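# Carry the tube rack through the door to the desk

## Task

Move the tube rack from the counter, through the door that closes by itself, onto the desk. It counts only if the rack stands upright on the desk, each tube sits fully seated in a hole, and the door is closed at the end. The rack or any tube touching the floor is a failure. Either robot or both may be used. At the end the grippers must have released and the robots must have backed away, and no robot may have toppled or be left leaning.

## Robot and tools

Robots: two identical Hello Robot Stretch 4 units, r1 and r2. Each has an omni-wheel base, a lift on a vertical mast, an arm that telescopes forward, a three-joint wrist (yaw, pitch, roll) and a two-finger gripper. Each is roughly 1.6 m tall, and the base rim lies within 0.23 m of the base origin. Cameras per robot: r1_head_camera, r1_head_left_camera, r1_head_right_camera, r1_wrist_camera, and the same four with the r2_ prefix.

Frames: each robot's base frame sits on the floor under the base centre, x forward, y left, z up. Odometry is that base frame as it was when the scene began; heading is positive to the left, from -3.142 to 3.142. hand_pose is a point between the open fingertips, in the base frame; with all wrist joints at zero its axes line up with the base axes, and the printed value may be slightly off. Each robot reports only in its own frames, so relative positions between robots come only from images, lidar_m and wrist_depth_mm.

execute_actions: argument "actions" is a list holding one action object, or empty (empty just returns state and pictures). The action is keyed by "r1" and/or "r2". Under each robot: "base" with exactly one command, all relative offsets from where the base last reported itself: {"translate_m": d} drives straight, forward positive, -2 to 2 m; {"strafe_m": d} slides sideways, left positive, -2 to 2 m; {"rotate_rad": d} spins in place, counter-clockwise positive, -3.2 to 3.2 rad. "joints" holds absolute targets by name: lift_m 0 to 1.2 (m); arm_m 0 to 0.55 (m of extension); wrist_yaw_rad -1.134 to 4.276 (0 forward, positive leftward, 3.14 folded back, above 3.4 the arm may obstruct); wrist_pitch_rad -1.117 to 4.259 (0 level, 1.57 pointing down); wrist_roll_rad -1.117 to 4.259 (0 fingers level, positive clockwise viewed from behind); gripper_m -0.038 to 0.141 (fingertip gap in m; below 0 the tips squeeze each other). Optional "pace": "slow", "default", "fast" or "max" (base speed up to 0.1/0.3/0.4/0.6 m/s and turning 1/2/3/4 rad/s; with the lift above 0.2 these are capped lower). Optional "contact_limits": {"arm_m": value} from 0 (stops at the lightest touch) to 0.75, default 0.5. Alternatively send only {"end_of_arm": "enable_torque"} to revive wrist or gripper motors that shut off. Motions inside one action start together. Out-of-range joint targets are clipped and flagged; unknown keys or other bad values reject the whole call. A robot or joint you omit may keep driving toward an earlier target. One action lasts at most 15 s. "cameras" is a list of names or ["all"]; omitted or null means all, [] means none.

wait: {"seconds": 0 to 10}; commands nothing and returns state and images. zoom_image: {"camera": name, "region": [x0, y0, x1, y1]} in pixels of that camera's latest full image, top-left origin, at most 504 by 504. finished_scene: {"scene": current scene number}; irreversible, so call it only after the goal is met and stable. If a result reports a stop, later calls in the same reply are skipped. The scene keeps running while you compose a reply; robots hold their last command.

Results: base_status and joint_status give how each motion ended: "done" (for the base, wheels turned the full amount even if slipping), "off_target" (rested short, may still push), "contact_stop_at_<key>" (hit something; that part may go slack, a lift can sink under load, slack wheels can roll), "limit_stop_at_<name>", including limit_stop_at_tilt (leaning over 6 degrees; lift, arm, wheels go slack) and limit_stop_at_own_body (about to hit itself, common with pitch below -0.2 combined with roll below -0.4 or above 4), "time_out", and "torque_fault" (wrist/gripper motor went limp; resend enable_torque). on_its_own lists things not commanded this call; "held at" is the held target, not the actual position. joint_positions carry tolerances for done (lift and arm ±0.004, yaw and roll ±0.02, pitch ±0.05, gripper ±0.004). motor_effort is percent of maximum, positive toward larger joint values, with the peak in brackets; readings are noisy and biased. A squeeze shows as a clear gripper_m effort change only when commanded at 0 or above; a load makes wrist_pitch_rad effort move away from 0. For wheel_0, wheel_1, wheel_2, positive means turning right. lidar_m: 12 horizontal distances in m, sector 1 straight ahead then counter-clockwise in 30 degree steps (4 left, 7 behind, 10 right); "-" means nothing seen or closer than 0.25 m; it sees from about 0.15 m up, sees the other robot, misses glass and thin legs. wrist_depth_mm: 7x7 grid from top-left, 100 to 2000 mm, "-" unknown. base_odometry counts wheel turns only; if turned_by_wheels and turned_by_imu disagree by more than about 0.1 rad, a hit or slip occurred. base_tilt is in degrees, forward and right positive, with a fixed bias up to about 1.5.

Gripping: command a gap smaller than the object; smaller squeezes harder and pulls it toward the wrist. Gripper readings never confirm a hold. Tips pressed on a surface can jam; lift to free them. To unfold at the start, send lift_m 0.4 and wrist_yaw_rad 0 together.

Cautions: never let the rack or tubes reach the floor. Avoid robot-to-robot contact: once bases touch, even millimetres more presses hard and can end everything. Two robots commanded the same distance may differ by up to about 3 cm per metre, so shared carrying strains the hands. Turning or driving with over 1 kg held and arm_m above 0.2, especially at fast or max, or pushing hard with a high gripper, can tip a robot. A level gripper holding over about 2 kg faults the wrist. Objects may occasionally get nudged by outside forces. Keep motions short and gentle to avoid slams and drops.

Each tool is called as a command line: name --argument value for each argument, lists and objects as JSON in quotes; but a table of rows of numbers goes row by row, as --pt "numbers of a row", without its own name.

## Session

execute_actions --actions '[]'

Scene clock: 0.00 s.
r1.base_odometry: x=+0.000 y=+0.000 heading=+0.000 (m, m, rad; r1's odometry frame)
r1.turned_by_wheels: +0.000 (rad since the last result)
r1.turned_by_imu: +0.000 (rad since the last result)
r1.base_tilt: forward=-0.6 right=-0.6 (deg)
r1.lidar_m: 0.72 0.76 1.12 1.81 1.94 2.44 1.16 1.02 0.73 0.67 0.72 0.82
r1.base_status: not commanded
r1.joint_positions: lift_m=+0.230 arm_m=+0.001 wrist_yaw_rad=+3.122 wrist_pitch_rad=+0.015 wrist_roll_rad=+0.010 gripper_m=+0.057
r1.joint_status: not commanded
r1.motor_effort: lift_m=+18 arm_m=+0 wrist_yaw_rad=-1 wrist_pitch_rad=-5 wrist_roll_rad=+1 gripper_m=-3 wheel_0=+0 wheel_1=+0 wheel_2=+0 (%)
r1.hand_pose: x=-0.1149 y=+0.0930 z=+0.4041 quat_wxyz=(+0.010, -0.007, +0.005, +1.000) (m; r1's base frame)
r1.wrist_depth_mm: - 137 - - - - - / - 118 163 - - - - / - 121 164 - - - - / 138 138 298 1537 - - - / 1098 1708 - 1397 - - - / 1138 1397 191 1336 193 1366 1430 / 866 904 960 107 960 917 960
r2.base_odometry: x=+0.000 y=+0.000 heading=+0.000 (m, m, rad; r2's odometry frame)
r2.turned_by_wheels: +0.000 (rad since the last result)
r2.turned_by_imu: +0.000 (rad since the last result)
r2.base_tilt: forward=-0.5 right=+0.2 (deg)
r2.lidar_m: 0.86 0.82 0.85 1.18 1.18 2.23 1.85 1.78 1.37 0.98 0.94 1.00
r2.base_status: not commanded
r2.joint_positions: lift_m=+0.251 arm_m=+0.002 wrist_yaw_rad=+3.131 wrist_pitch_rad=+0.014 wrist_roll_rad=-0.018 gripper_m=+0.057
r2.joint_status: not commanded
r2.motor_effort: lift_m=+19 arm_m=-1 wrist_yaw_rad=+0 wrist_pitch_rad=-6 wrist_roll_rad=-2 gripper_m=-2 wheel_0=+0 wheel_1=+0 wheel_2=+0 (%)
r2.hand_pose: x=-0.1144 y=+0.0905 z=+0.4254 quat_wxyz=(+0.005, -0.007, -0.009, +1.000) (m; r2's base frame)
r2.wrist_depth_mm: - 140 1921 - - - 1921 / - 115 151 - - - 1983 / - 122 163 - - - 1921 / 143 142 1863 - - - 1983 / 231 1708 1921 - - - 1921 / 228 1464 202 1430 216 1308 1281 / 229 960 1060 - 1008 904 946
pictures: r1_head_camera, r1_head_left_camera, r1_head_right_camera, r1_wrist_camera, r2_head_camera, r2_head_left_camera, r2_head_right_camera, r2_wrist_camera
Images, in order (width x height): r1_head_camera 420x560, r1_head_left_camera 420x672, r1_head_right_camera 420x672, r1_wrist_camera 616x392, r2_head_camera 420x560, r2_head_left_camera 420x672, r2_head_right_camera 420x672, r2_wrist_camera 616x392.

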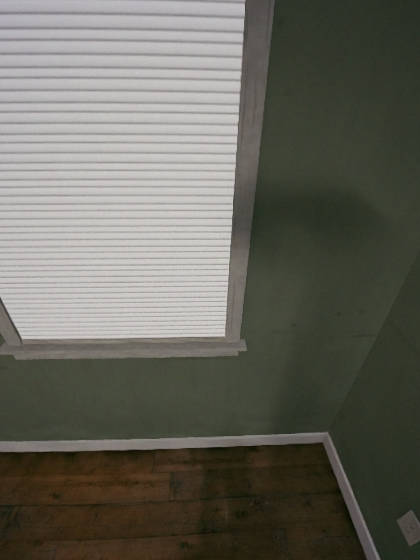

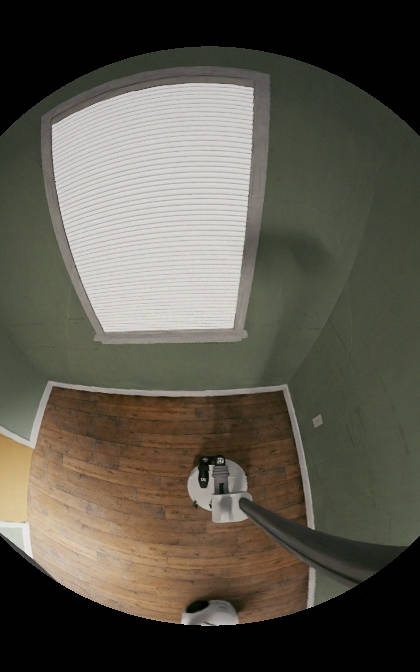

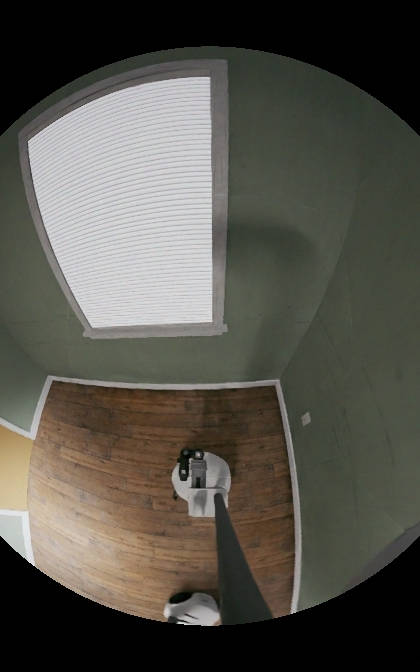

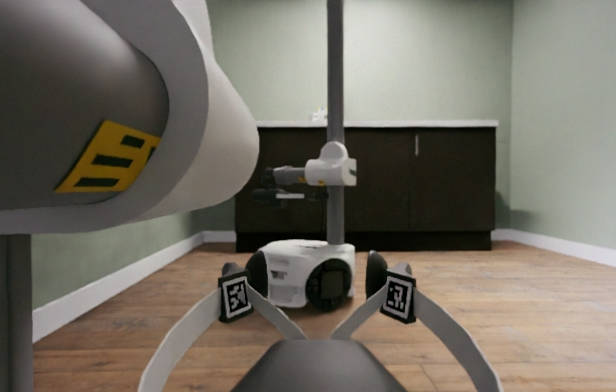

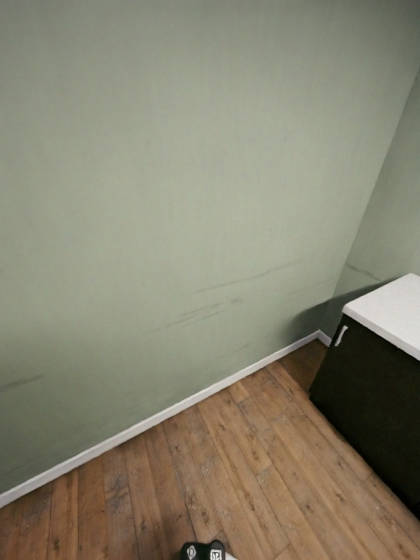

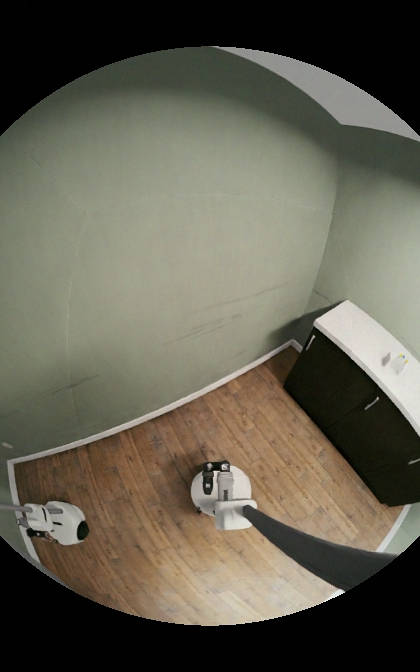

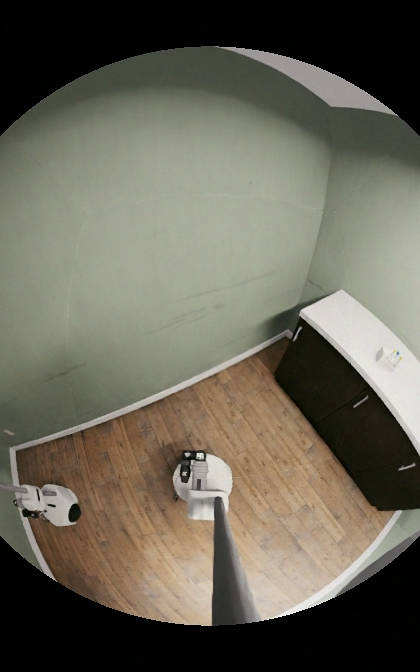

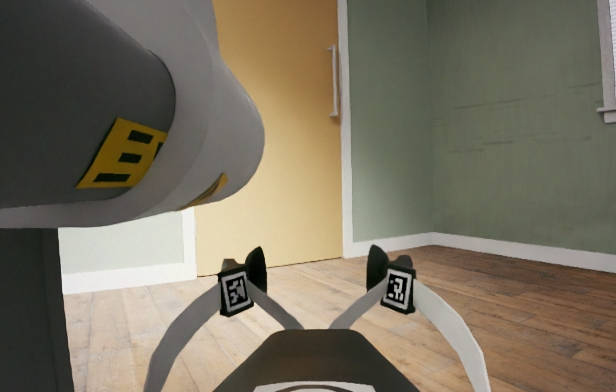

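execute_actions --actions '[{"r1":{"base":{"rotate_rad":1.4},"joints":{"lift_m":0.6,"wrist_yaw_rad":0},"pace":"fast"},"r2":{"base":{"rotate_rad":-1.0},"joints":{"lift_m":0.9,"wrist_yaw_rad":0},"pace":"fast"}}]' --cameras '["r1_head_camera","r1_head_left_camera","r2_head_camera","r2_head_left_camera","r2_wrist_camera"]'

Scene clock: 14.37 s.
r1.base_odometry: x=+0.000 y=+0.000 heading=+1.400 (m, m, rad; r1's odometry frame)
r1.turned_by_wheels: +1.400 (rad since the last result)
r1.turned_by_imu: +1.430 (rad since the last result)
r1.base_tilt: forward=-0.7 right=-0.6 (deg)
r1.lidar_m: 1.80 1.90 2.29 1.16 1.24 0.78 0.69 0.70 0.87 0.74 0.75 0.94
r1.base_status: done
r1.joint_positions: lift_m=+0.600 arm_m=+0.001 wrist_yaw_rad=+0.000 wrist_pitch_rad=+0.015 wrist_roll_rad=+0.010 gripper_m=+0.057
r1.joint_status: all done
r1.motor_effort: lift_m=+21(17) arm_m=+0(1) wrist_yaw_rad=+0(6) wrist_pitch_rad=-5(6) wrist_roll_rad=+0(1) gripper_m=-5(1) wheel_0=+1(13) wheel_1=+1(8) wheel_2=+2(5) (%)
r1.hand_pose: x=+0.4603 y=-0.0873 z=+0.7738 quat_wxyz=(+1.000, +0.005, +0.007, +0.000) (m; r1's base frame)
r1.wrist_depth_mm: 1537 1576 1576 1756 1661 1060 778 / 1537 1499 1618 1708 1618 1042 788 / 1576 1576 1661 1708 1618 1042 778 / 1537 1618 1661 1756 1708 1060 768 / 1537 1618 1661 1756 1464 1078 778 / 1537 1618 191 1756 193 1025 778 / 1537 1618 1661 106 1537 960 778
r2.base_odometry: x=+0.000 y=+0.000 heading=-0.999 (m, m, rad; r2's odometry frame)
r2.turned_by_wheels: -0.999 (rad since the last result)
r2.turned_by_imu: -1.012 (rad since the last result)
r2.base_tilt: forward=-0.5 right=+0.3 (deg)
r2.lidar_m: 0.93 1.00 0.84 0.82 0.86 1.27 1.19 2.30 1.82 1.78 1.29 0.98
r2.base_status: done
r2.joint_positions: lift_m=+0.900 arm_m=+0.002 wrist_yaw_rad=+0.000 wrist_pitch_rad=+0.014 wrist_roll_rad=-0.018 gripper_m=+0.057
r2.joint_status: all done
r2.motor_effort: lift_m=+22(22) arm_m=-2(1) wrist_yaw_rad=-1(6) wrist_pitch_rad=-7(8) wrist_roll_rad=-2(2) gripper_m=-2(0) wheel_0=+5(10) wheel_1=+1(8) wheel_2=+2(10) (%)
r2.hand_pose: x=+0.4616 y=-0.0873 z=+1.0739 quat_wxyz=(+1.000, -0.009, +0.007, +0.000) (m; r2's base frame)
r2.wrist_depth_mm: 1182 1336 1336 1336 1308 1308 1229 / 1160 1366 1336 1281 1308 1255 1281 / 1160 1397 1336 1308 1308 1281 1255 / 1138 1336 1397 1366 1336 1255 1308 / 1182 1397 1160 1008 891 1098 1025 / 1182 759 203 732 215 699 715 / 1182 778 768 - 741 723 723
pictures: r1_head_camera, r1_head_left_camera, r2_head_camera, r2_head_left_camera, r2_wrist_camera
camera_calibration (this result's frames):
r2_wrist_camera: T_world_to_cam=[[0.0438428, -0.999027, -0.00469319, -0.0920947], [-0.057493, 0.00216686, -0.998344, 1.14646], [0.997383, 0.04404, -0.0573421, -0.16888], [0, 0, 0, 1]] pos_world=[0.238389, -0.0870519, 1.13445]
Images, in order (width x height): r1_head_camera 420x560, r1_head_left_camera 420x672, r2_head_camera 420x560, r2_head_left_camera 420x672, r2_wrist_camera 616x392.

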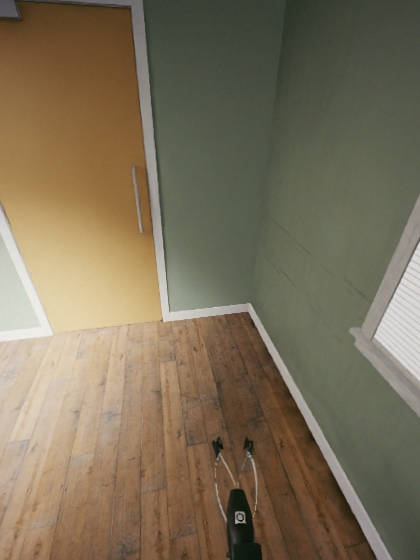

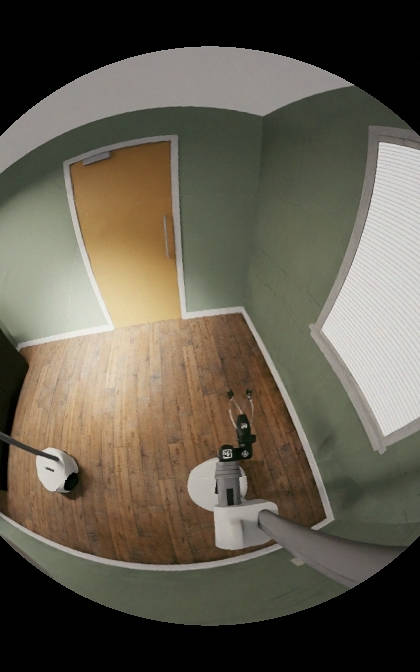

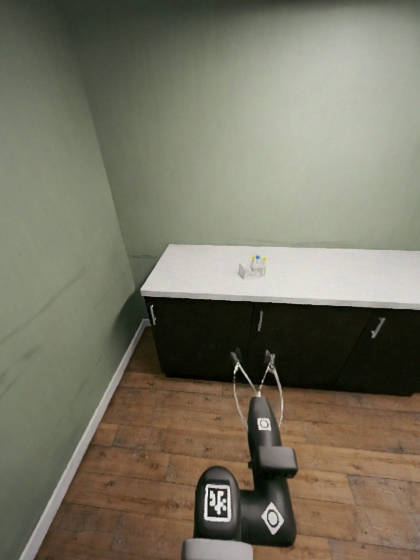

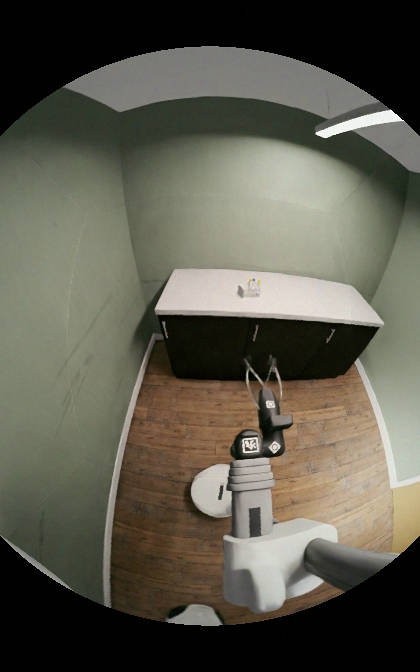

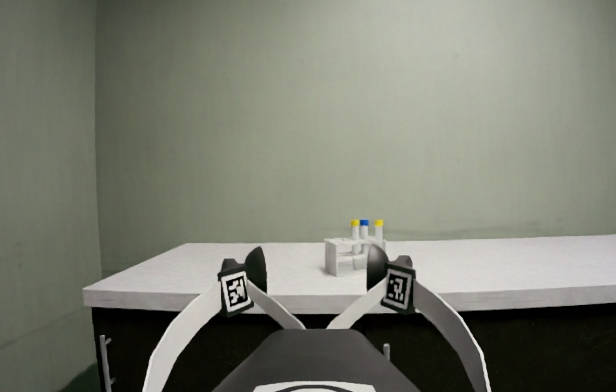

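execute_actions --actions '[{"r1":{"base":{"rotate_rad":0.17},"joints":{"lift_m":0.9,"gripper_m":0.1},"pace":"fast"},"r2":{"base":{"translate_m":0.4},"joints":{"lift_m":0.85,"gripper_m":0.12},"pace":"fast"}}]' --cameras '["r2_head_camera","r2_wrist_camera"]'

execute_actions --actions '[{"r1":{"base":{"strafe_m":0.21},"pace":"fast"},"r2":{"joints":{"wrist_pitch_rad":0.6},"base":{"strafe_m":-0.06}}}]' --cameras '["r1_head_camera","r2_head_camera","r2_wrist_camera"]'

zoom_image --camera "r2_head_camera" --region '[170,190,330,330]'

Scene clock: 47.57 s.
r1.base_odometry: x=+0.000 y=+0.000 heading=+1.570 (m, m, rad; r1's odometry frame)
r1.turned_by_wheels: +0.170 (rad since the last result)
r1.turned_by_imu: +0.175 (rad since the last result)
r1.base_tilt: forward=-0.7 right=-0.6 (deg)
r1.lidar_m: 1.84 1.93 2.43 1.58 1.02 0.73 0.70 0.73 0.81 0.73 0.79 1.10
r1.base_status: done
r1.joint_positions: lift_m=+0.900 arm_m=+0.001 wrist_yaw_rad=+0.000 wrist_pitch_rad=+0.015 wrist_roll_rad=+0.010 gripper_m=+0.100
r1.joint_status: all done
r1.motor_effort: lift_m=+20(25) arm_m=+0(0) wrist_yaw_rad=+1(2) wrist_pitch_rad=-6(6) wrist_roll_rad=+0(0) gripper_m=-2(3) wheel_0=+0(5) wheel_1=+0(4) wheel_2=+1(12) (%)
r1.hand_pose: x=+0.4602 y=-0.0874 z=+1.0737 quat_wxyz=(+1.000, +0.005, +0.007, +0.000) (m; r1's base frame)
r1.wrist_depth_mm: 1618 1618 1661 1618 1708 1464 991 / 1661 1618 1708 1661 1618 1430 991 / 1708 1661 1661 1661 1708 1499 991 / 1661 1661 1708 1618 1661 1499 991 / 1661 1661 1661 1661 1708 1464 991 / 1661 1708 196 1708 1808 1308 991 / 1708 1756 1756 107 1661 1281 1008
r2.base_odometry: x=+0.216 y=-0.336 heading=-0.999 (m, m, rad; r2's odometry frame)
r2.turned_by_wheels: +0.000 (rad since the last result)
r2.turned_by_imu: -0.001 (rad since the last result)
r2.base_tilt: forward=-0.5 right=+0.2 (deg)
r2.lidar_m: 0.52 0.57 0.83 0.82 0.86 1.20 1.57 2.46 1.87 1.79 0.75 0.57
r2.base_status: done
r2.joint_positions: lift_m=+0.850 arm_m=+0.002 wrist_yaw_rad=+0.000 wrist_pitch_rad=+0.014 wrist_roll_rad=-0.018 gripper_m=+0.120
r2.joint_status: all done
r2.motor_effort: lift_m=+16(18) arm_m=-1(1) wrist_yaw_rad=+0(1) wrist_pitch_rad=-7(7) wrist_roll_rad=-2(2) gripper_m=+0(3) wheel_0=+3(12) wheel_1=+1(7) wheel_2=-2(13) (%)
r2.hand_pose: x=+0.4616 y=-0.0874 z=+1.0244 quat_wxyz=(+1.000, -0.009, +0.007, +0.000) (m; r2's base frame)
r2.wrist_depth_mm: 976 931 931 931 891 891 866 / 960 946 931 931 917 904 891 / 976 960 946 946 917 917 904 / 991 976 946 946 931 917 917 / 991 960 917 904 508 831 798 / 500 496 433 469 421 430 466 / 355 343 373 - 357 330 336
pictures: r2_head_camera, r2_wrist_camera
camera_calibration (this result's frames):
r2_wrist_camera: T_world_to_cam=[[0.0436219, -0.999037, -0.0046919, -0.0922901], [-0.0574648, 0.00217951, -0.998345, 1.09703], [0.997394, 0.0438193, -0.0573144, -0.17175], [0, 0, 0, 1]] pos_world=[0.238368, -0.0870663, 1.08493]
Images, in order (width x height): r2_head_camera 420x560, r2_wrist_camera 616x392.

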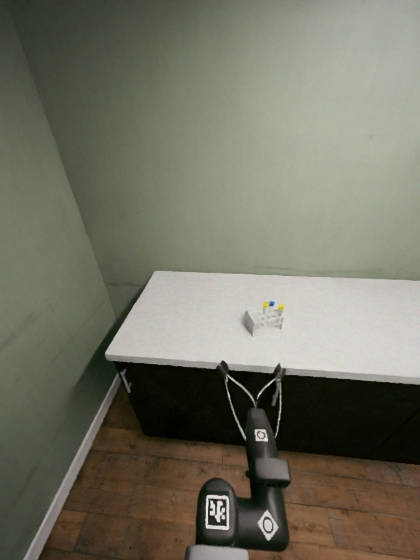

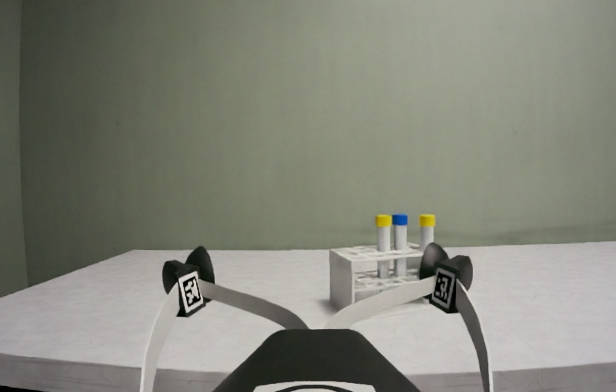

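Scene clock: 49.33 s.
r1.base_odometry: x=-0.210 y=+0.000 heading=+1.570 (m, m, rad; r1's odometry frame)
r1.turned_by_wheels: +0.000 (rad since the last result)
r1.turned_by_imu: +0.001 (rad since the last result)
r1.base_tilt: forward=-0.6 right=-0.5 (deg)
r1.lidar_m: 1.83 1.94 2.21 1.36 1.00 0.72 0.69 0.73 0.99 0.97 0.99 1.42
r1.base_status: done
r1.joint_positions: lift_m=+0.900 arm_m=+0.001 wrist_yaw_rad=+0.000 wrist_pitch_rad=+0.015 wrist_roll_rad=+0.010 gripper_m=+0.100
r1.joint_status: not commanded
r1.motor_effort: lift_m=+20(21) arm_m=+0(0) wrist_yaw_rad=+0(2) wrist_pitch_rad=-5(6) wrist_roll_rad=+0(0) gripper_m=-2(6) wheel_0=+1(8) wheel_1=-2(9) wheel_2=+0(6) (%)
r1.hand_pose: x=+0.4602 y=-0.0874 z=+1.0738 quat_wxyz=(+1.000, +0.005, +0.007, +0.000) (m; r1's base frame)
r1.wrist_depth_mm: 1661 1661 1661 1661 1661 1661 1308 / 1618 1756 1661 1661 1708 1661 1308 / 1708 1661 1618 1708 1756 1708 1281 / 1661 1708 1708 1618 1661 1661 1336 / 1756 1661 1708 1756 1708 1661 1308 / 1756 1708 195 1708 1708 1756 1336 / 1661 1708 1708 106 1708 1708 1308
r2.base_odometry: x=+0.166 y=-0.369 heading=-0.999 (m, m, rad; r2's odometry frame)
r2.turned_by_wheels: +0.000 (rad since the last result)
r2.turned_by_imu: +0.000 (rad since the last result)
r2.base_tilt: forward=-0.6 right=+0.2 (deg)
r2.lidar_m: 0.53 0.57 0.88 0.86 0.93 1.32 1.39 2.39 1.79 1.74 0.76 0.55
r2.base_status: done
r2.joint_positions: lift_m=+0.850 arm_m=+0.002 wrist_yaw_rad=+0.000 wrist_pitch_rad=+0.602 wrist_roll_rad=-0.018 gripper_m=+0.120
r2.joint_status: all done
r2.motor_effort: lift_m=+16(16) arm_m=-1(2) wrist_yaw_rad=-1(1) wrist_pitch_rad=-4(5) wrist_roll_rad=-3(2) gripper_m=+0(1) wheel_0=+3(10) wheel_1=-1(9) wheel_2=+0(1) (%)
r2.hand_pose: x=+0.4110 y=-0.0874 z=+0.8652 quat_wxyz=(+0.955, -0.009, +0.296, +0.003) (m; r2's base frame)
r2.wrist_depth_mm: 661 627 591 466 466 535 535 / 424 404 389 377 368 368 373 / 343 336 334 329 324 319 314 / 413 404 399 397 389 379 377 / 469 459 433 442 421 418 424 / 549 521 484 477 488 477 484 / 640 621 597 - 559 554 554
pictures: r1_head_camera, r2_head_camera, r2_wrist_camera
camera_calibration (this result's frames):
r2_wrist_camera: T_world_to_cam=[[0.0336703, -0.999039, -0.0280707, -0.066523], [-0.60129, 0.00218579, -0.799028, 0.986205], [0.798321, 0.0437822, -0.600638, 0.421502], [0, 0, 0, 1]] pos_world=[0.258741, -0.087069, 1.03931]
Images, in order (width x height): r1_head_camera 420x560, r2_head_camera 420x560, r2_wrist_camera 616x392.

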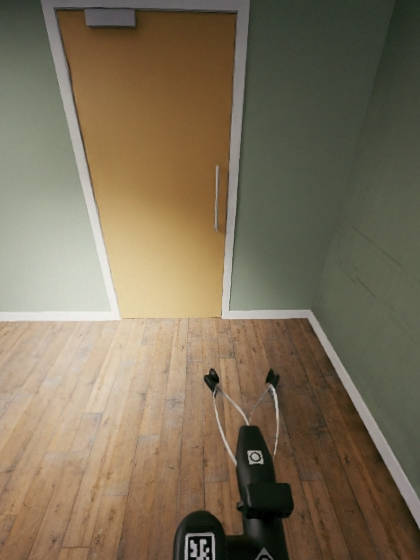

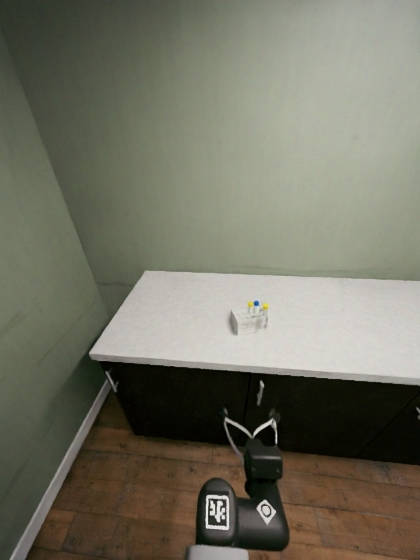

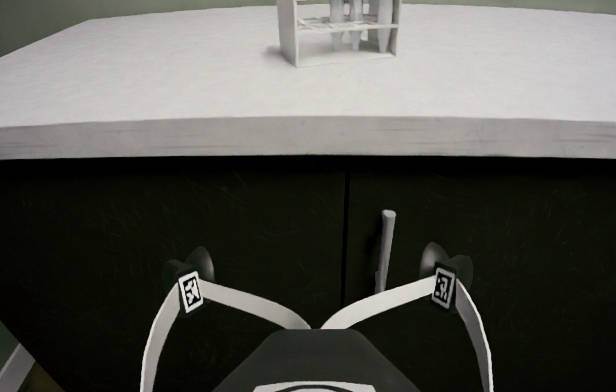

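Region (170, 190, 330, 330) of r2_head_camera's 420x560 image, scaled by 3.150, with more detail than that image has; it fills the top 441 rows of this view, and the rest is white.

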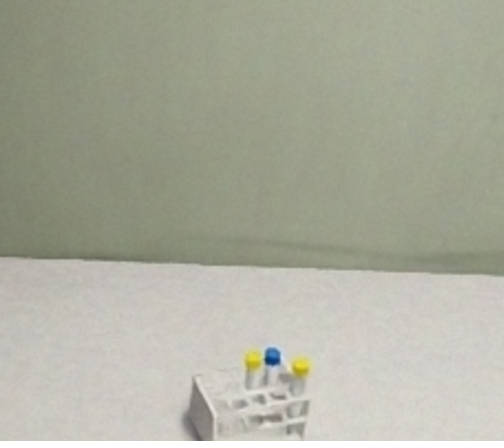

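execute_actions --actions '[{"r1":{"base":{"translate_m":1.15},"pace":"fast"},"r2":{"joints":{"wrist_pitch_rad":0.0,"lift_m":0.9},"base":{"strafe_m":0.3}}}]' --cameras '[]'

execute_actions --actions '[{"r2":{"joints":{"wrist_yaw_rad":-1.13,"arm_m":0.2}}}]' --cameras '["r1_head_camera","r1_wrist_camera","r2_head_camera","r2_wrist_camera"]'

Scene clock: 66.47 s.
r1.base_odometry: x=-0.210 y=+1.150 heading=+1.571 (m, m, rad; r1's odometry frame)
r1.turned_by_wheels: +0.000 (rad since the last result)
r1.turned_by_imu: +0.000 (rad since the last result)
r1.base_tilt: forward=-0.6 right=-0.6 (deg)
r1.lidar_m: 0.68 0.75 1.00 2.10 1.79 1.93 1.85 1.39 1.00 0.98 1.02 0.75
r1.base_status: done
r1.joint_positions: lift_m=+0.900 arm_m=+0.001 wrist_yaw_rad=+0.000 wrist_pitch_rad=+0.015 wrist_roll_rad=+0.010 gripper_m=+0.100
r1.joint_status: not commanded
r1.motor_effort: lift_m=+20(20) arm_m=+0(0) wrist_yaw_rad=-1(1) wrist_pitch_rad=-6(5) wrist_roll_rad=+0(1) gripper_m=-2(2) wheel_0=+1(3) wheel_1=+0(5) wheel_2=+0(12) (%)
r1.hand_pose: x=+0.4602 y=-0.0874 z=+1.0738 quat_wxyz=(+1.000, +0.005, +0.007, +0.000) (m; r1's base frame)
r1.wrist_depth_mm: 508 508 512 517 500 517 512 / 517 512 517 517 500 517 517 / 517 521 521 517 512 521 512 / 517 525 521 521 517 521 525 / 521 517 525 521 517 521 525 / 525 525 196 521 517 525 530 / 530 530 530 106 517 530 535
r2.base_odometry: x=+0.418 y=-0.206 heading=-0.999 (m, m, rad; r2's odometry frame)
r2.turned_by_wheels: +0.000 (rad since the last result)
r2.turned_by_imu: +0.000 (rad since the last result)
r2.base_tilt: forward=-0.5 right=+0.2 (deg)
r2.lidar_m: 0.55 0.59 0.58 0.55 0.60 0.88 2.58 1.83 2.09 2.04 0.78 0.56
r2.base_status: done
r2.joint_positions: lift_m=+0.900 arm_m=+0.002 wrist_yaw_rad=+0.000 wrist_pitch_rad=+0.003 wrist_roll_rad=-0.018 gripper_m=+0.120
r2.joint_status: all done
r2.motor_effort: lift_m=+22(23) arm_m=-2(1) wrist_yaw_rad=+0(1) wrist_pitch_rad=-7(14) wrist_roll_rad=-2(3) gripper_m=+0(2) wheel_0=-3(14) wheel_1=-1(10) wheel_2=+0(2) (%)
r2.hand_pose: x=+0.4616 y=-0.0874 z=+1.0772 quat_wxyz=(+1.000, -0.009, +0.001, +0.000) (m; r2's base frame)
r2.wrist_depth_mm: 854 976 960 931 931 904 891 / 854 991 976 931 931 904 904 / 854 976 960 946 931 904 904 / 842 991 976 960 946 917 917 / 831 991 960 960 946 917 917 / 820 991 574 676 559 488 492 / 842 484 488 - 473 433 442
pictures: none
No camera images: the call's "cameras" was empty. Leave "cameras" out to get every camera's image.

Scene clock: 68.17 s.
r1.base_odometry: x=-0.210 y=+1.150 heading=+1.571 (m, m, rad; r1's odometry frame)
r1.turned_by_wheels: +0.000 (rad since the last result)
r1.turned_by_imu: +0.000 (rad since the last result)
r1.base_tilt: forward=-0.6 right=-0.6 (deg)
r1.lidar_m: 0.66 0.75 1.02 2.11 1.79 1.94 1.84 1.39 1.04 0.97 1.02 0.74
r1.base_status: not commanded
r1.joint_positions: lift_m=+0.900 arm_m=+0.001 wrist_yaw_rad=+0.000 wrist_pitch_rad=+0.015 wrist_roll_rad=+0.010 gripper_m=+0.100
r1.joint_status: not commanded
r1.motor_effort: lift_m=+20(20) arm_m=+0(0) wrist_yaw_rad=-1(0) wrist_pitch_rad=-6(6) wrist_roll_rad=+0(0) gripper_m=-2(4) wheel_0=+1(1) wheel_1=+0(1) wheel_2=+0(0) (%)
r1.hand_pose: x=+0.4602 y=-0.0874 z=+1.0738 quat_wxyz=(+1.000, +0.005, +0.007, +0.000) (m; r1's base frame)
r1.wrist_depth_mm: 512 508 512 512 500 512 512 / 517 521 517 512 504 517 521 / 521 517 521 517 508 517 517 / 521 521 521 521 504 517 521 / 530 530 525 530 512 517 521 / 525 525 196 525 512 525 530 / 525 525 535 106 512 521 530
r2.base_odometry: x=+0.418 y=-0.206 heading=-0.999 (m, m, rad; r2's odometry frame)
r2.turned_by_wheels: +0.000 (rad since the last result)
r2.turned_by_imu: +0.000 (rad since the last result)
r2.base_tilt: forward=-0.6 right=+0.3 (deg)
r2.lidar_m: 0.54 0.61 0.60 0.55 0.60 0.86 2.57 1.84 2.12 2.04 0.76 0.57
r2.base_status: not commanded
r2.joint_positions: lift_m=+0.900 arm_m=+0.199 wrist_yaw_rad=-1.130 wrist_pitch_rad=+0.003 wrist_roll_rad=-0.018 gripper_m=+0.120
r2.joint_status: all done
r2.motor_effort: lift_m=+22(22) arm_m=+5(7) wrist_yaw_rad=-1(4) wrist_pitch_rad=-8(7) wrist_roll_rad=-2(2) gripper_m=+0(0) wheel_0=-3(3) wheel_1=-1(1) wheel_2=+0(0) (%)
r2.hand_pose: x=+0.4141 y=-0.2982 z=+1.0772 quat_wxyz=(+0.845, -0.007, +0.006, -0.535) (m; r2's base frame)
r2.wrist_depth_mm: 778 960 1229 1808 1921 1756 1576 / 768 946 1255 1708 1983 1708 1618 / 778 960 1255 1756 1863 1756 1661 / 768 946 1255 1756 - 1808 1618 / 778 931 1118 1205 1229 1756 1618 / 661 445 564 668 809 1756 1661 / 469 424 488 - 1098 1808 1618
pictures: r1_head_camera, r1_wrist_camera, r2_head_camera, r2_wrist_camera
camera_calibration (this result's frames):
r1_wrist_camera: T_world_to_cam=[[0.0213132, -0.999675, 0.0140067, -0.1086], [-0.0315935, -0.0146763, -0.999393, 1.13522], [0.999274, 0.0208578, -0.031896, -0.20005], [0, 0, 0, 1]] pos_world=[0.238085, -0.087731, 1.12967]
r2_wrist_camera: T_world_to_cam=[[-0.884782, -0.465986, -0.00419252, 0.242323], [-0.0176784, 0.0425542, -0.998938, 1.1437], [0.465669, -0.883768, -0.0458891, -0.180819], [0, 0, 0, 1]] pos_world=[0.318824, -0.0955526, 1.1352]
Images, in order (width x height): r1_head_camera 420x560, r1_wrist_camera 616x392, r2_head_camera 420x560, r2_wrist_camera 616x392.

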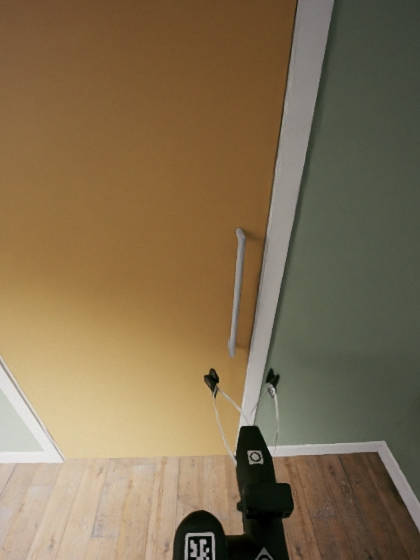

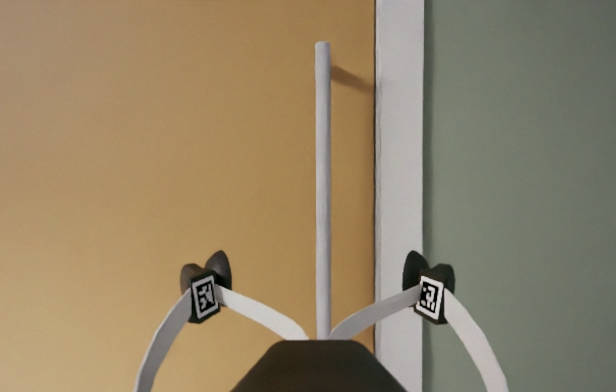

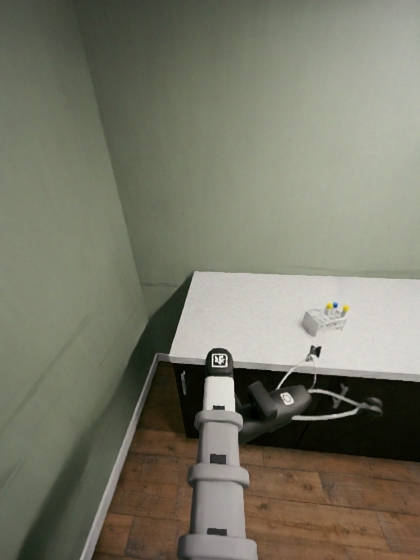

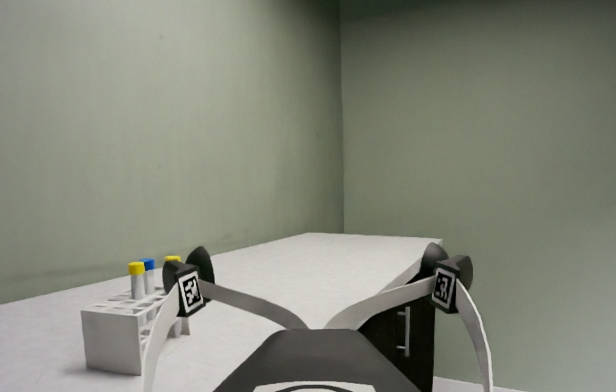

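execute_actions --actions '[{"r1":{"joints":{"arm_m":0.1},"base":{"translate_m":0.17}},"r2":{"base":{"strafe_m":0.05}}}]' --cameras '[]'

execute_actions --actions '[{"r1":{"joints":{"gripper_m":0.0}},"r2":{"base":{"translate_m":0.15},"joints":{"arm_m":0.295}}}]' --cameras '["r1_wrist_camera","r2_head_camera","r2_wrist_camera"]'

execute_actions --actions '[{"r1":{"base":{"translate_m":-0.3},"pace":"slow"},"r2":{"joints":{"lift_m":0.79}}}]' --cameras '["r1_head_camera","r2_head_camera","r2_wrist_camera"]'

Scene clock: 78.17 s.
r1.base_odometry: x=-0.210 y=+1.320 heading=+1.570 (m, m, rad; r1's odometry frame)
r1.turned_by_wheels: +0.000 (rad since the last result)
r1.turned_by_imu: +0.000 (rad since the last result)
r1.base_tilt: forward=-0.6 right=-0.6 (deg)
r1.lidar_m: 0.48 0.57 0.81 2.11 1.96 1.96 2.02 1.38 1.02 0.98 0.81 0.57
r1.base_status: done
r1.joint_positions: lift_m=+0.900 arm_m=+0.099 wrist_yaw_rad=+0.000 wrist_pitch_rad=+0.015 wrist_roll_rad=+0.010 gripper_m=+0.100
r1.joint_status: all done
r1.motor_effort: lift_m=+20(20) arm_m=+6(7) wrist_yaw_rad=+1(1) wrist_pitch_rad=-5(6) wrist_roll_rad=+0(0) gripper_m=+2(1) wheel_0=-1(3) wheel_1=-1(3) wheel_2=+0(8) (%)
r1.hand_pose: x=+0.5583 y=-0.0874 z=+1.0738 quat_wxyz=(+1.000, +0.005, +0.007, +0.000) (m; r1's base frame)
r1.wrist_depth_mm: 248 247 248 247 248 235 247 / 249 248 249 249 248 236 249 / 249 251 250 249 250 236 250 / 251 251 252 251 253 239 251 / 253 253 252 253 253 239 253 / 255 254 196 254 198 241 253 / 254 255 255 106 256 242 256
r2.base_odometry: x=+0.460 y=-0.179 heading=-1.000 (m, m, rad; r2's odometry frame)
r2.turned_by_wheels: +0.000 (rad since the last result)
r2.turned_by_imu: +0.000 (rad since the last result)
r2.base_tilt: forward=-0.6 right=+0.2 (deg)
r2.lidar_m: 0.54 0.72 0.52 0.50 0.56 0.81 2.49 1.97 2.08 2.08 0.77 0.59
r2.base_status: done
r2.joint_positions: lift_m=+0.900 arm_m=+0.199 wrist_yaw_rad=-1.130 wrist_pitch_rad=+0.003 wrist_roll_rad=-0.018 gripper_m=+0.120
r2.joint_status: not commanded
r2.motor_effort: lift_m=+22(22) arm_m=+5(5) wrist_yaw_rad=-1(1) wrist_pitch_rad=-8(8) wrist_roll_rad=-2(2) gripper_m=+0(2) wheel_0=-2(12) wheel_1=+1(6) wheel_2=+0(1) (%)
r2.hand_pose: x=+0.4141 y=-0.2982 z=+1.0772 quat_wxyz=(+0.845, -0.007, +0.006, -0.535) (m; r2's base frame)
r2.wrist_depth_mm: 768 946 1229 1808 - 1808 1618 / 768 946 1255 1808 - 1808 1661 / 788 960 1255 1808 - 1808 1661 / 788 960 1281 1756 - 1808 1708 / 778 931 1118 1255 1229 1756 1708 / 654 488 564 668 809 1708 1708 / 469 449 488 - 1078 1808 1708
pictures: none
No camera images: the call's "cameras" was empty. Leave "cameras" out to get every camera's image.

Scene clock: 80.00 s.
r1.base_odometry: x=-0.210 y=+1.320 heading=+1.570 (m, m, rad; r1's odometry frame)
r1.turned_by_wheels: -0.001 (rad since the last result)
r1.turned_by_imu: +0.000 (rad since the last result)
r1.base_tilt: forward=-0.6 right=-0.6 (deg)
r1.lidar_m: 0.49 0.58 0.80 2.12 2.07 2.12 2.01 1.38 1.04 0.98 0.81 0.59
r1.base_status: not commanded
r1.joint_positions: lift_m=+0.900 arm_m=+0.099 wrist_yaw_rad=-0.006 wrist_pitch_rad=+0.015 wrist_roll_rad=+0.010 gripper_m=+0.000
r1.joint_status: all done
r1.on_its_own: wrist_yaw_rad is at rest, and its effort (+16) is outside its rest range (-13 to +13)
r1.motor_effort: lift_m=+20(20) arm_m=+3(6) wrist_yaw_rad=+16(18) wrist_pitch_rad=-5(5) wrist_roll_rad=+1(0) gripper_m=-12(14) wheel_0=-7(7) wheel_1=-3(3) wheel_2=-2(2) (%)
r1.hand_pose: x=+0.5583 y=-0.0891 z=+1.0738 quat_wxyz=(+1.000, +0.005, +0.007, -0.003) (m; r1's base frame)
r1.wrist_depth_mm: 245 246 247 247 249 236 250 / 247 247 250 249 251 237 250 / 248 248 250 251 252 239 251 / 249 251 252 251 251 239 254 / 250 251 252 206 255 241 254 / 250 253 254 187 187 244 257 / 251 253 255 106 257 242 256
r2.base_odometry: x=+0.541 y=-0.305 heading=-0.999 (m, m, rad; r2's odometry frame)
r2.turned_by_wheels: +0.000 (rad since the last result)
r2.turned_by_imu: +0.000 (rad since the last result)
r2.base_tilt: forward=-0.5 right=+0.2 (deg)
r2.lidar_m: 0.40 0.42 0.52 0.50 0.52 0.78 2.45 2.10 2.16 1.42 0.57 0.42
r2.base_status: done
r2.joint_positions: lift_m=+0.900 arm_m=+0.294 wrist_yaw_rad=-1.130 wrist_pitch_rad=+0.003 wrist_roll_rad=-0.018 gripper_m=+0.120
r2.joint_status: all done
r2.motor_effort: lift_m=+22(22) arm_m=+5(0) wrist_yaw_rad=-3(0) wrist_pitch_rad=-8(8) wrist_roll_rad=-2(2) gripper_m=-3(1) wheel_0=+5(6) wheel_1=+1(6) wheel_2=-1(11) (%)
r2.hand_pose: x=+0.5091 y=-0.2982 z=+1.0772 quat_wxyz=(+0.845, -0.007, +0.006, -0.535) (m; r2's base frame)
r2.wrist_depth_mm: 564 683 904 1308 - 1808 1618 / 554 676 904 1308 1921 1808 1661 / 559 691 917 1281 1921 1808 1661 / 564 699 891 1281 1983 1756 1661 / 559 683 904 1138 1182 1397 1808 / 559 615 569 410 549 627 1708 / 462 449 484 - 477 466 1708
pictures: r1_wrist_camera, r2_head_camera, r2_wrist_camera
camera_calibration (this result's frames):
r1_wrist_camera: T_world_to_cam=[[0.0154618, -0.999782, 0.0140074, -0.10912], [-0.0316316, -0.0144912, -0.999395, 1.13835], [0.99938, 0.0150094, -0.0318488, -0.29863], [0, 0, 0, 1]] pos_world=[0.33614, -0.0881176, 1.12968]
r2_wrist_camera: T_world_to_cam=[[-0.884833, -0.465889, -0.0041925, 0.326421], [-0.0176738, 0.0425561, -0.998938, 1.14538], [0.465573, -0.883819, -0.045889, -0.225024], [0, 0, 0, 1]] pos_world=[0.413836, -0.095547, 1.1352]
Images, in order (width x height): r1_wrist_camera 616x392, r2_head_camera 420x560, r2_wrist_camera 616x392.

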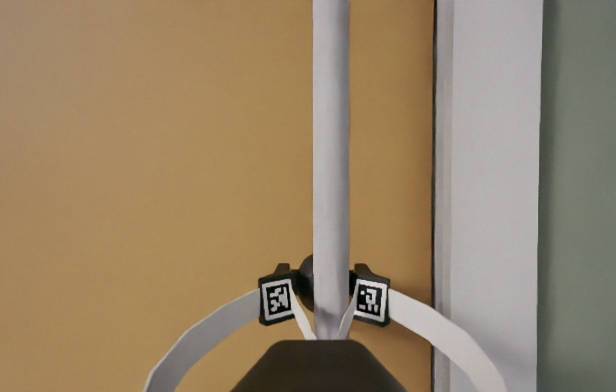

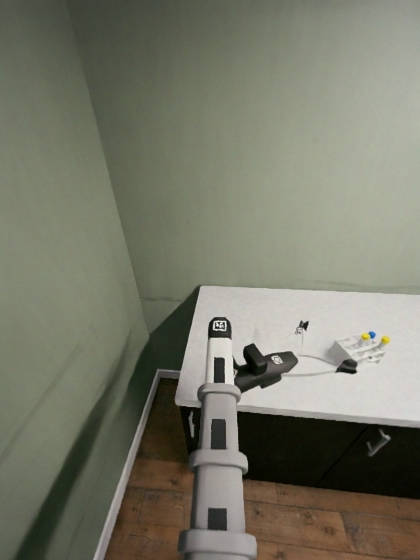

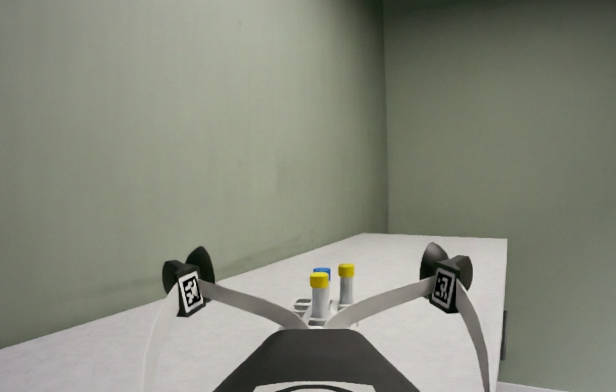

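Scene clock: 84.27 s.
torque_fault: r1.wrist_yaw_rad switched itself off since the last result.
r1.base_odometry: x=-0.210 y=+1.020 heading=+1.569 (m, m, rad; r1's odometry frame)
r1.turned_by_wheels: +0.000 (rad since the last result)
r1.turned_by_imu: +0.010 (rad since the last result)
r1.base_tilt: forward=-0.6 right=-0.5 (deg)
r1.lidar_m: 0.52 0.68 1.22 2.09 1.87 1.79 1.72 1.39 1.02 0.98 1.04 0.88
r1.base_status: done
r1.joint_positions: lift_m=+0.900 arm_m=+0.101 wrist_yaw_rad=+0.177 wrist_pitch_rad=+0.015 wrist_roll_rad=+0.010 gripper_m=+0.000
r1.joint_status: not commanded
r1.on_its_own: wrist_yaw_rad is off since a torque_fault, until you send "end_of_arm": "enable_torque" (your +0.000 is given up)
r1.motor_effort: lift_m=+20(20) arm_m=-3(3) wrist_yaw_rad=+0(99) wrist_pitch_rad=-4(8) wrist_roll_rad=+1(1) gripper_m=-16(25) wheel_0=-4(15) wheel_1=-4(10) wheel_2=+6(29) (%)
r1.hand_pose: x=+0.5708 y=-0.0351 z=+1.0739 quat_wxyz=(+0.996, +0.004, +0.008, +0.089) (m; r1's base frame)
r1.wrist_depth_mm: 442 359 303 249 232 217 473 / 452 364 306 250 232 218 469 / 449 368 309 251 233 218 469 / 455 370 310 253 236 219 477 / 462 370 312 204 236 220 480 / 462 375 298 189 185 220 477 / 469 377 307 107 234 220 480
r2.base_odometry: x=+0.541 y=-0.305 heading=-0.999 (m, m, rad; r2's odometry frame)
r2.turned_by_wheels: +0.000 (rad since the last result)
r2.turned_by_imu: +0.000 (rad since the last result)
r2.base_tilt: forward=-0.6 right=+0.3 (deg)
r2.lidar_m: 0.42 0.43 0.53 0.49 0.52 0.79 2.46 1.90 2.17 1.41 0.56 0.42
r2.base_status: not commanded
r2.joint_positions: lift_m=+0.790 arm_m=+0.294 wrist_yaw_rad=-1.130 wrist_pitch_rad=+0.003 wrist_roll_rad=-0.018 gripper_m=+0.120
r2.joint_status: all done
r2.motor_effort: lift_m=+15(19) arm_m=+5(5) wrist_yaw_rad=-1(2) wrist_pitch_rad=-7(7) wrist_roll_rad=-2(3) gripper_m=-1(1) wheel_0=+5(5) wheel_1=+1(1) wheel_2=-1(2) (%)
r2.hand_pose: x=+0.5091 y=-0.2982 z=+0.9678 quat_wxyz=(+0.845, -0.007, +0.006, -0.535) (m; r2's base frame)
r2.wrist_depth_mm: 564 683 891 1308 1983 1808 1618 / 559 683 891 1308 1983 1756 1661 / 559 683 917 1281 1983 1808 1661 / 559 691 904 1138 1983 1808 1756 / 544 640 640 353 603 699 1661 / 332 338 289 343 285 322 1661 / 238 228 247 - 242 255 1661
pictures: r1_head_camera, r2_head_camera, r2_wrist_camera
camera_calibration (this result's frames):
r2_wrist_camera: T_world_to_cam=[[-0.884834, -0.465888, -0.0041914, 0.325963], [-0.0176629, 0.0425331, -0.998939, 1.03603], [0.465572, -0.883821, -0.0458636, -0.230072], [0, 0, 0, 1]] pos_world=[0.413837, -0.0955456, 1.02574]
Images, in order (width x height): r1_head_camera 420x560, r2_head_camera 420x560, r2_wrist_camera 616x392.

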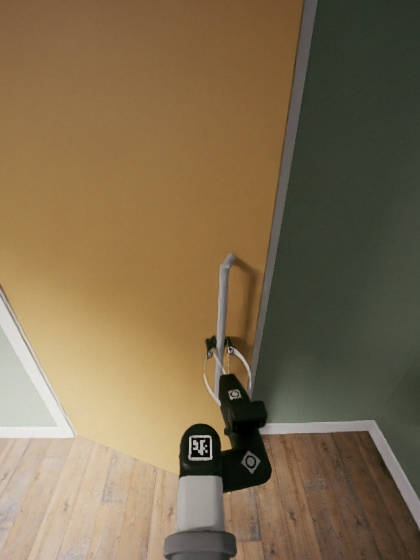

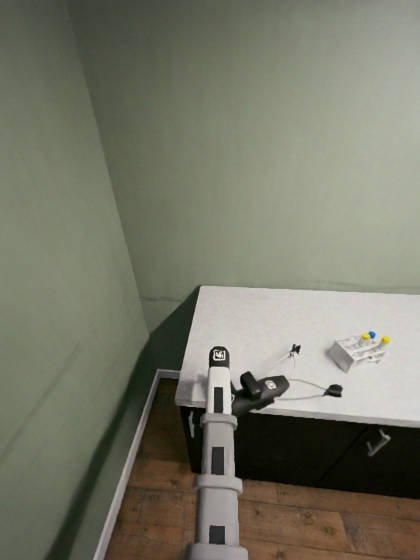

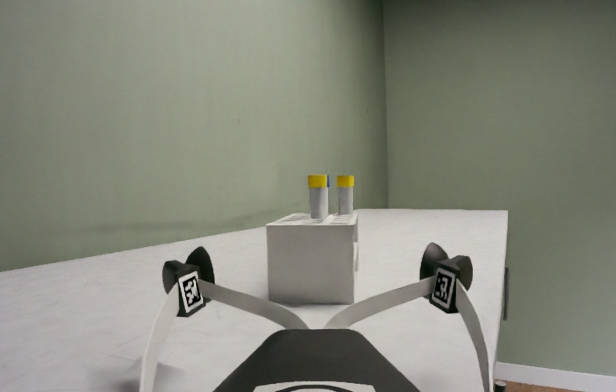

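execute_actions --actions '[{"r1":{"base":{"translate_m":-0.25},"pace":"slow"},"r2":{"joints":{"arm_m":0.357},"base":{"strafe_m":-0.125},"pace":"slow"}}]' --cameras '["r2_head_camera","r2_wrist_camera"]'

execute_actions --actions '[{"r1":{"base":{"strafe_m":0.2},"pace":"slow"}}]' --cameras '["r1_head_camera","r1_head_left_camera"]'

Scene clock: 99.47 s.
r1.base_odometry: x=-0.210 y=+0.771 heading=+1.569 (m, m, rad; r1's odometry frame)
r1.turned_by_wheels: +0.000 (rad since the last result)
r1.turned_by_imu: +0.002 (rad since the last result)
r1.base_tilt: forward=-0.6 right=-0.6 (deg)
r1.lidar_m: 0.97 1.09 1.55 2.10 1.70 1.55 1.47 1.45 1.02 0.98 1.03 1.15
r1.base_status: done
r1.joint_positions: lift_m=+0.900 arm_m=+0.101 wrist_yaw_rad=+0.250 wrist_pitch_rad=+0.015 wrist_roll_rad=+0.010 gripper_m=+0.000
r1.joint_status: not commanded
r1.on_its_own: wrist_yaw_rad is off since a torque_fault, until you send "end_of_arm": "enable_torque" (your +0.000 is given up)
r1.motor_effort: lift_m=+20(20) arm_m=-3(3) wrist_yaw_rad=+0(1) wrist_pitch_rad=-5(6) wrist_roll_rad=+1(1) gripper_m=-6(17) wheel_0=-2(9) wheel_1=-1(5) wheel_2=+0(9) (%)
r1.hand_pose: x=+0.5726 y=-0.0133 z=+1.0738 quat_wxyz=(+0.992, +0.004, +0.008, +0.125) (m; r1's base frame)
r1.wrist_depth_mm: 976 891 798 741 668 683 661 / 976 904 788 741 668 691 668 / 976 904 798 741 676 691 668 / 991 904 820 741 683 707 683 / 976 904 820 732 683 699 683 / 1008 931 788 202 186 699 676 / 991 931 820 106 683 707 691
r2.base_odometry: x=+0.437 y=-0.373 heading=-0.999 (m, m, rad; r2's odometry frame)
r2.turned_by_wheels: +0.000 (rad since the last result)
r2.turned_by_imu: +0.000 (rad since the last result)
r2.base_tilt: forward=-0.5 right=+0.3 (deg)
r2.lidar_m: 0.41 0.44 0.66 0.63 0.68 0.95 2.73 1.70 2.02 1.40 0.54 0.43
r2.base_status: done
r2.joint_positions: lift_m=+0.790 arm_m=+0.356 wrist_yaw_rad=-1.130 wrist_pitch_rad=+0.003 wrist_roll_rad=-0.018 gripper_m=+0.120
r2.joint_status: all done
r2.motor_effort: lift_m=+15(15) arm_m=+5(2) wrist_yaw_rad=-1(1) wrist_pitch_rad=-8(7) wrist_roll_rad=-2(3) gripper_m=+1(0) wheel_0=+5(12) wheel_1=-3(8) wheel_2=+0(1) (%)
r2.hand_pose: x=+0.5710 y=-0.2982 z=+0.9678 quat_wxyz=(+0.845, -0.007, +0.006, -0.535) (m; r2's base frame)
r2.wrist_depth_mm: 504 603 798 1160 1808 1708 1537 / 500 609 798 1160 1808 1756 1537 / 504 615 798 1160 1863 1756 1537 / 504 615 820 1025 1863 1708 1576 / 484 569 549 216 307 580 1537 / 334 338 220 213 210 294 310 / 237 228 232 - 228 223 -
pictures: r2_head_camera, r2_wrist_camera
camera_calibration (this result's frames):
r2_wrist_camera: T_world_to_cam=[[-0.884863, -0.465833, -0.00419152, 0.380805], [-0.0176601, 0.0425342, -0.998939, 1.03712], [0.465517, -0.88385, -0.0458636, -0.258891], [0, 0, 0, 1]] pos_world=[0.475794, -0.0955425, 1.02574]
Images, in order (width x height): r2_head_camera 420x560, r2_wrist_camera 616x392.

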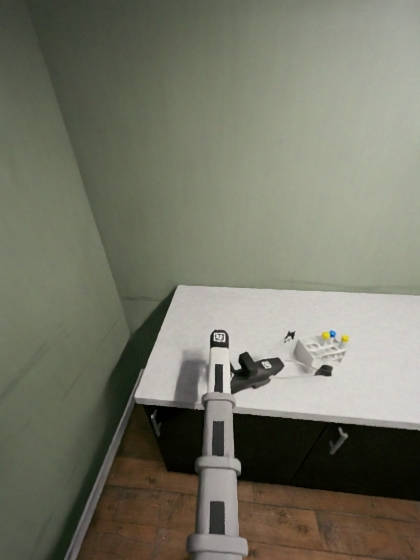

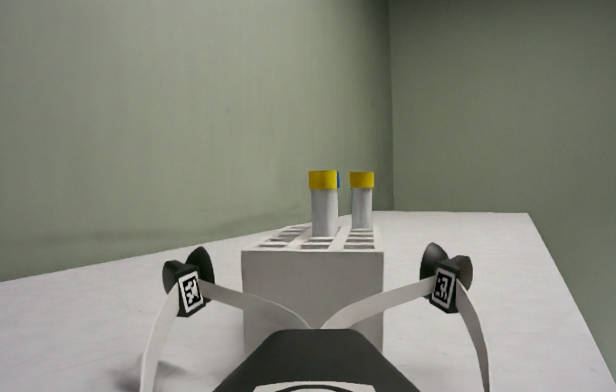

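Scene clock: 102.60 s.
r1.base_odometry: x=-0.410 y=+0.771 heading=+1.569 (m, m, rad; r1's odometry frame)
r1.turned_by_wheels: +0.000 (rad since the last result)
r1.turned_by_imu: +0.001 (rad since the last result)
r1.base_tilt: forward=-0.6 right=-0.6 (deg)
r1.lidar_m: 1.09 1.11 1.59 1.90 1.53 1.54 1.47 1.54 1.22 1.15 1.24 1.07
r1.base_status: done
r1.joint_positions: lift_m=+0.900 arm_m=+0.101 wrist_yaw_rad=+0.250 wrist_pitch_rad=+0.015 wrist_roll_rad=+0.010 gripper_m=+0.000
r1.joint_status: not commanded
r1.on_its_own: wrist_yaw_rad is off since a torque_fault, until you send "end_of_arm": "enable_torque" (your +0.000 is given up)
r1.motor_effort: lift_m=+20(20) arm_m=-3(3) wrist_yaw_rad=+0(1) wrist_pitch_rad=-5(5) wrist_roll_rad=+1(0) gripper_m=-8(3) wheel_0=+0(6) wheel_1=+0(5) wheel_2=-1(3) (%)
r1.hand_pose: x=+0.5726 y=-0.0133 z=+1.0738 quat_wxyz=(+0.992, +0.004, +0.008, +0.125) (m; r1's base frame)
r1.wrist_depth_mm: 976 878 842 788 741 699 661 / 960 904 842 788 750 707 676 / 991 904 866 798 750 707 676 / 1008 904 866 798 750 707 668 / 960 904 866 798 759 723 668 / 1008 904 854 202 186 715 676 / 1025 931 866 106 768 707 691
r2.base_odometry: x=+0.437 y=-0.373 heading=-0.999 (m, m, rad; r2's odometry frame)
r2.turned_by_wheels: +0.000 (rad since the last result)
r2.turned_by_imu: +0.000 (rad since the last result)
r2.base_tilt: forward=-0.6 right=+0.2 (deg)
r2.lidar_m: 0.40 0.43 0.65 0.63 0.67 0.98 2.73 1.53 2.01 1.39 0.56 0.43
r2.base_status: not commanded
r2.joint_positions: lift_m=+0.790 arm_m=+0.356 wrist_yaw_rad=-1.130 wrist_pitch_rad=+0.003 wrist_roll_rad=-0.018 gripper_m=+0.120
r2.joint_status: not commanded
r2.motor_effort: lift_m=+15(15) arm_m=+5(5) wrist_yaw_rad=-1(1) wrist_pitch_rad=-8(8) wrist_roll_rad=-3(2) gripper_m=+0(2) wheel_0=+5(6) wheel_1=-2(3) wheel_2=+0(0) (%)
r2.hand_pose: x=+0.5710 y=-0.2982 z=+0.9678 quat_wxyz=(+0.845, -0.007, +0.006, -0.535) (m; r2's base frame)
r2.wrist_depth_mm: 500 609 809 1160 1808 1708 1537 / 500 615 798 1160 1863 1708 1537 / 500 609 798 1118 1808 1756 1576 / 504 609 809 1025 1808 1661 1576 / 484 569 544 216 309 580 1537 / 334 336 221 212 209 294 315 / 238 228 232 - 227 223 -
pictures: r1_head_camera, r1_head_left_camera
Images, in order (width x height): r1_head_camera 420x560, r1_head_left_camera 420x672.

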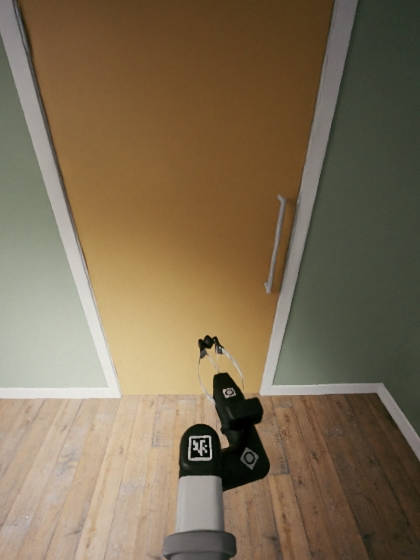

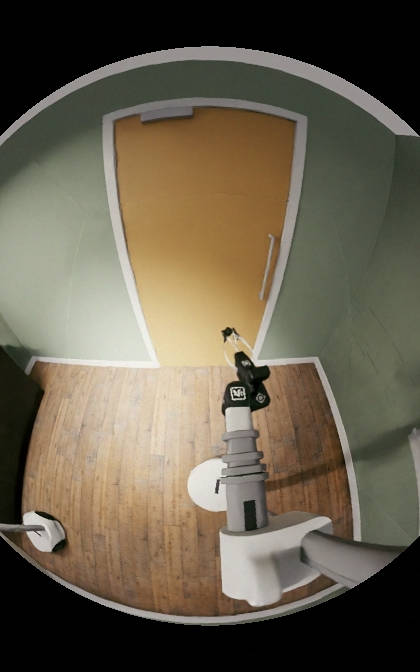

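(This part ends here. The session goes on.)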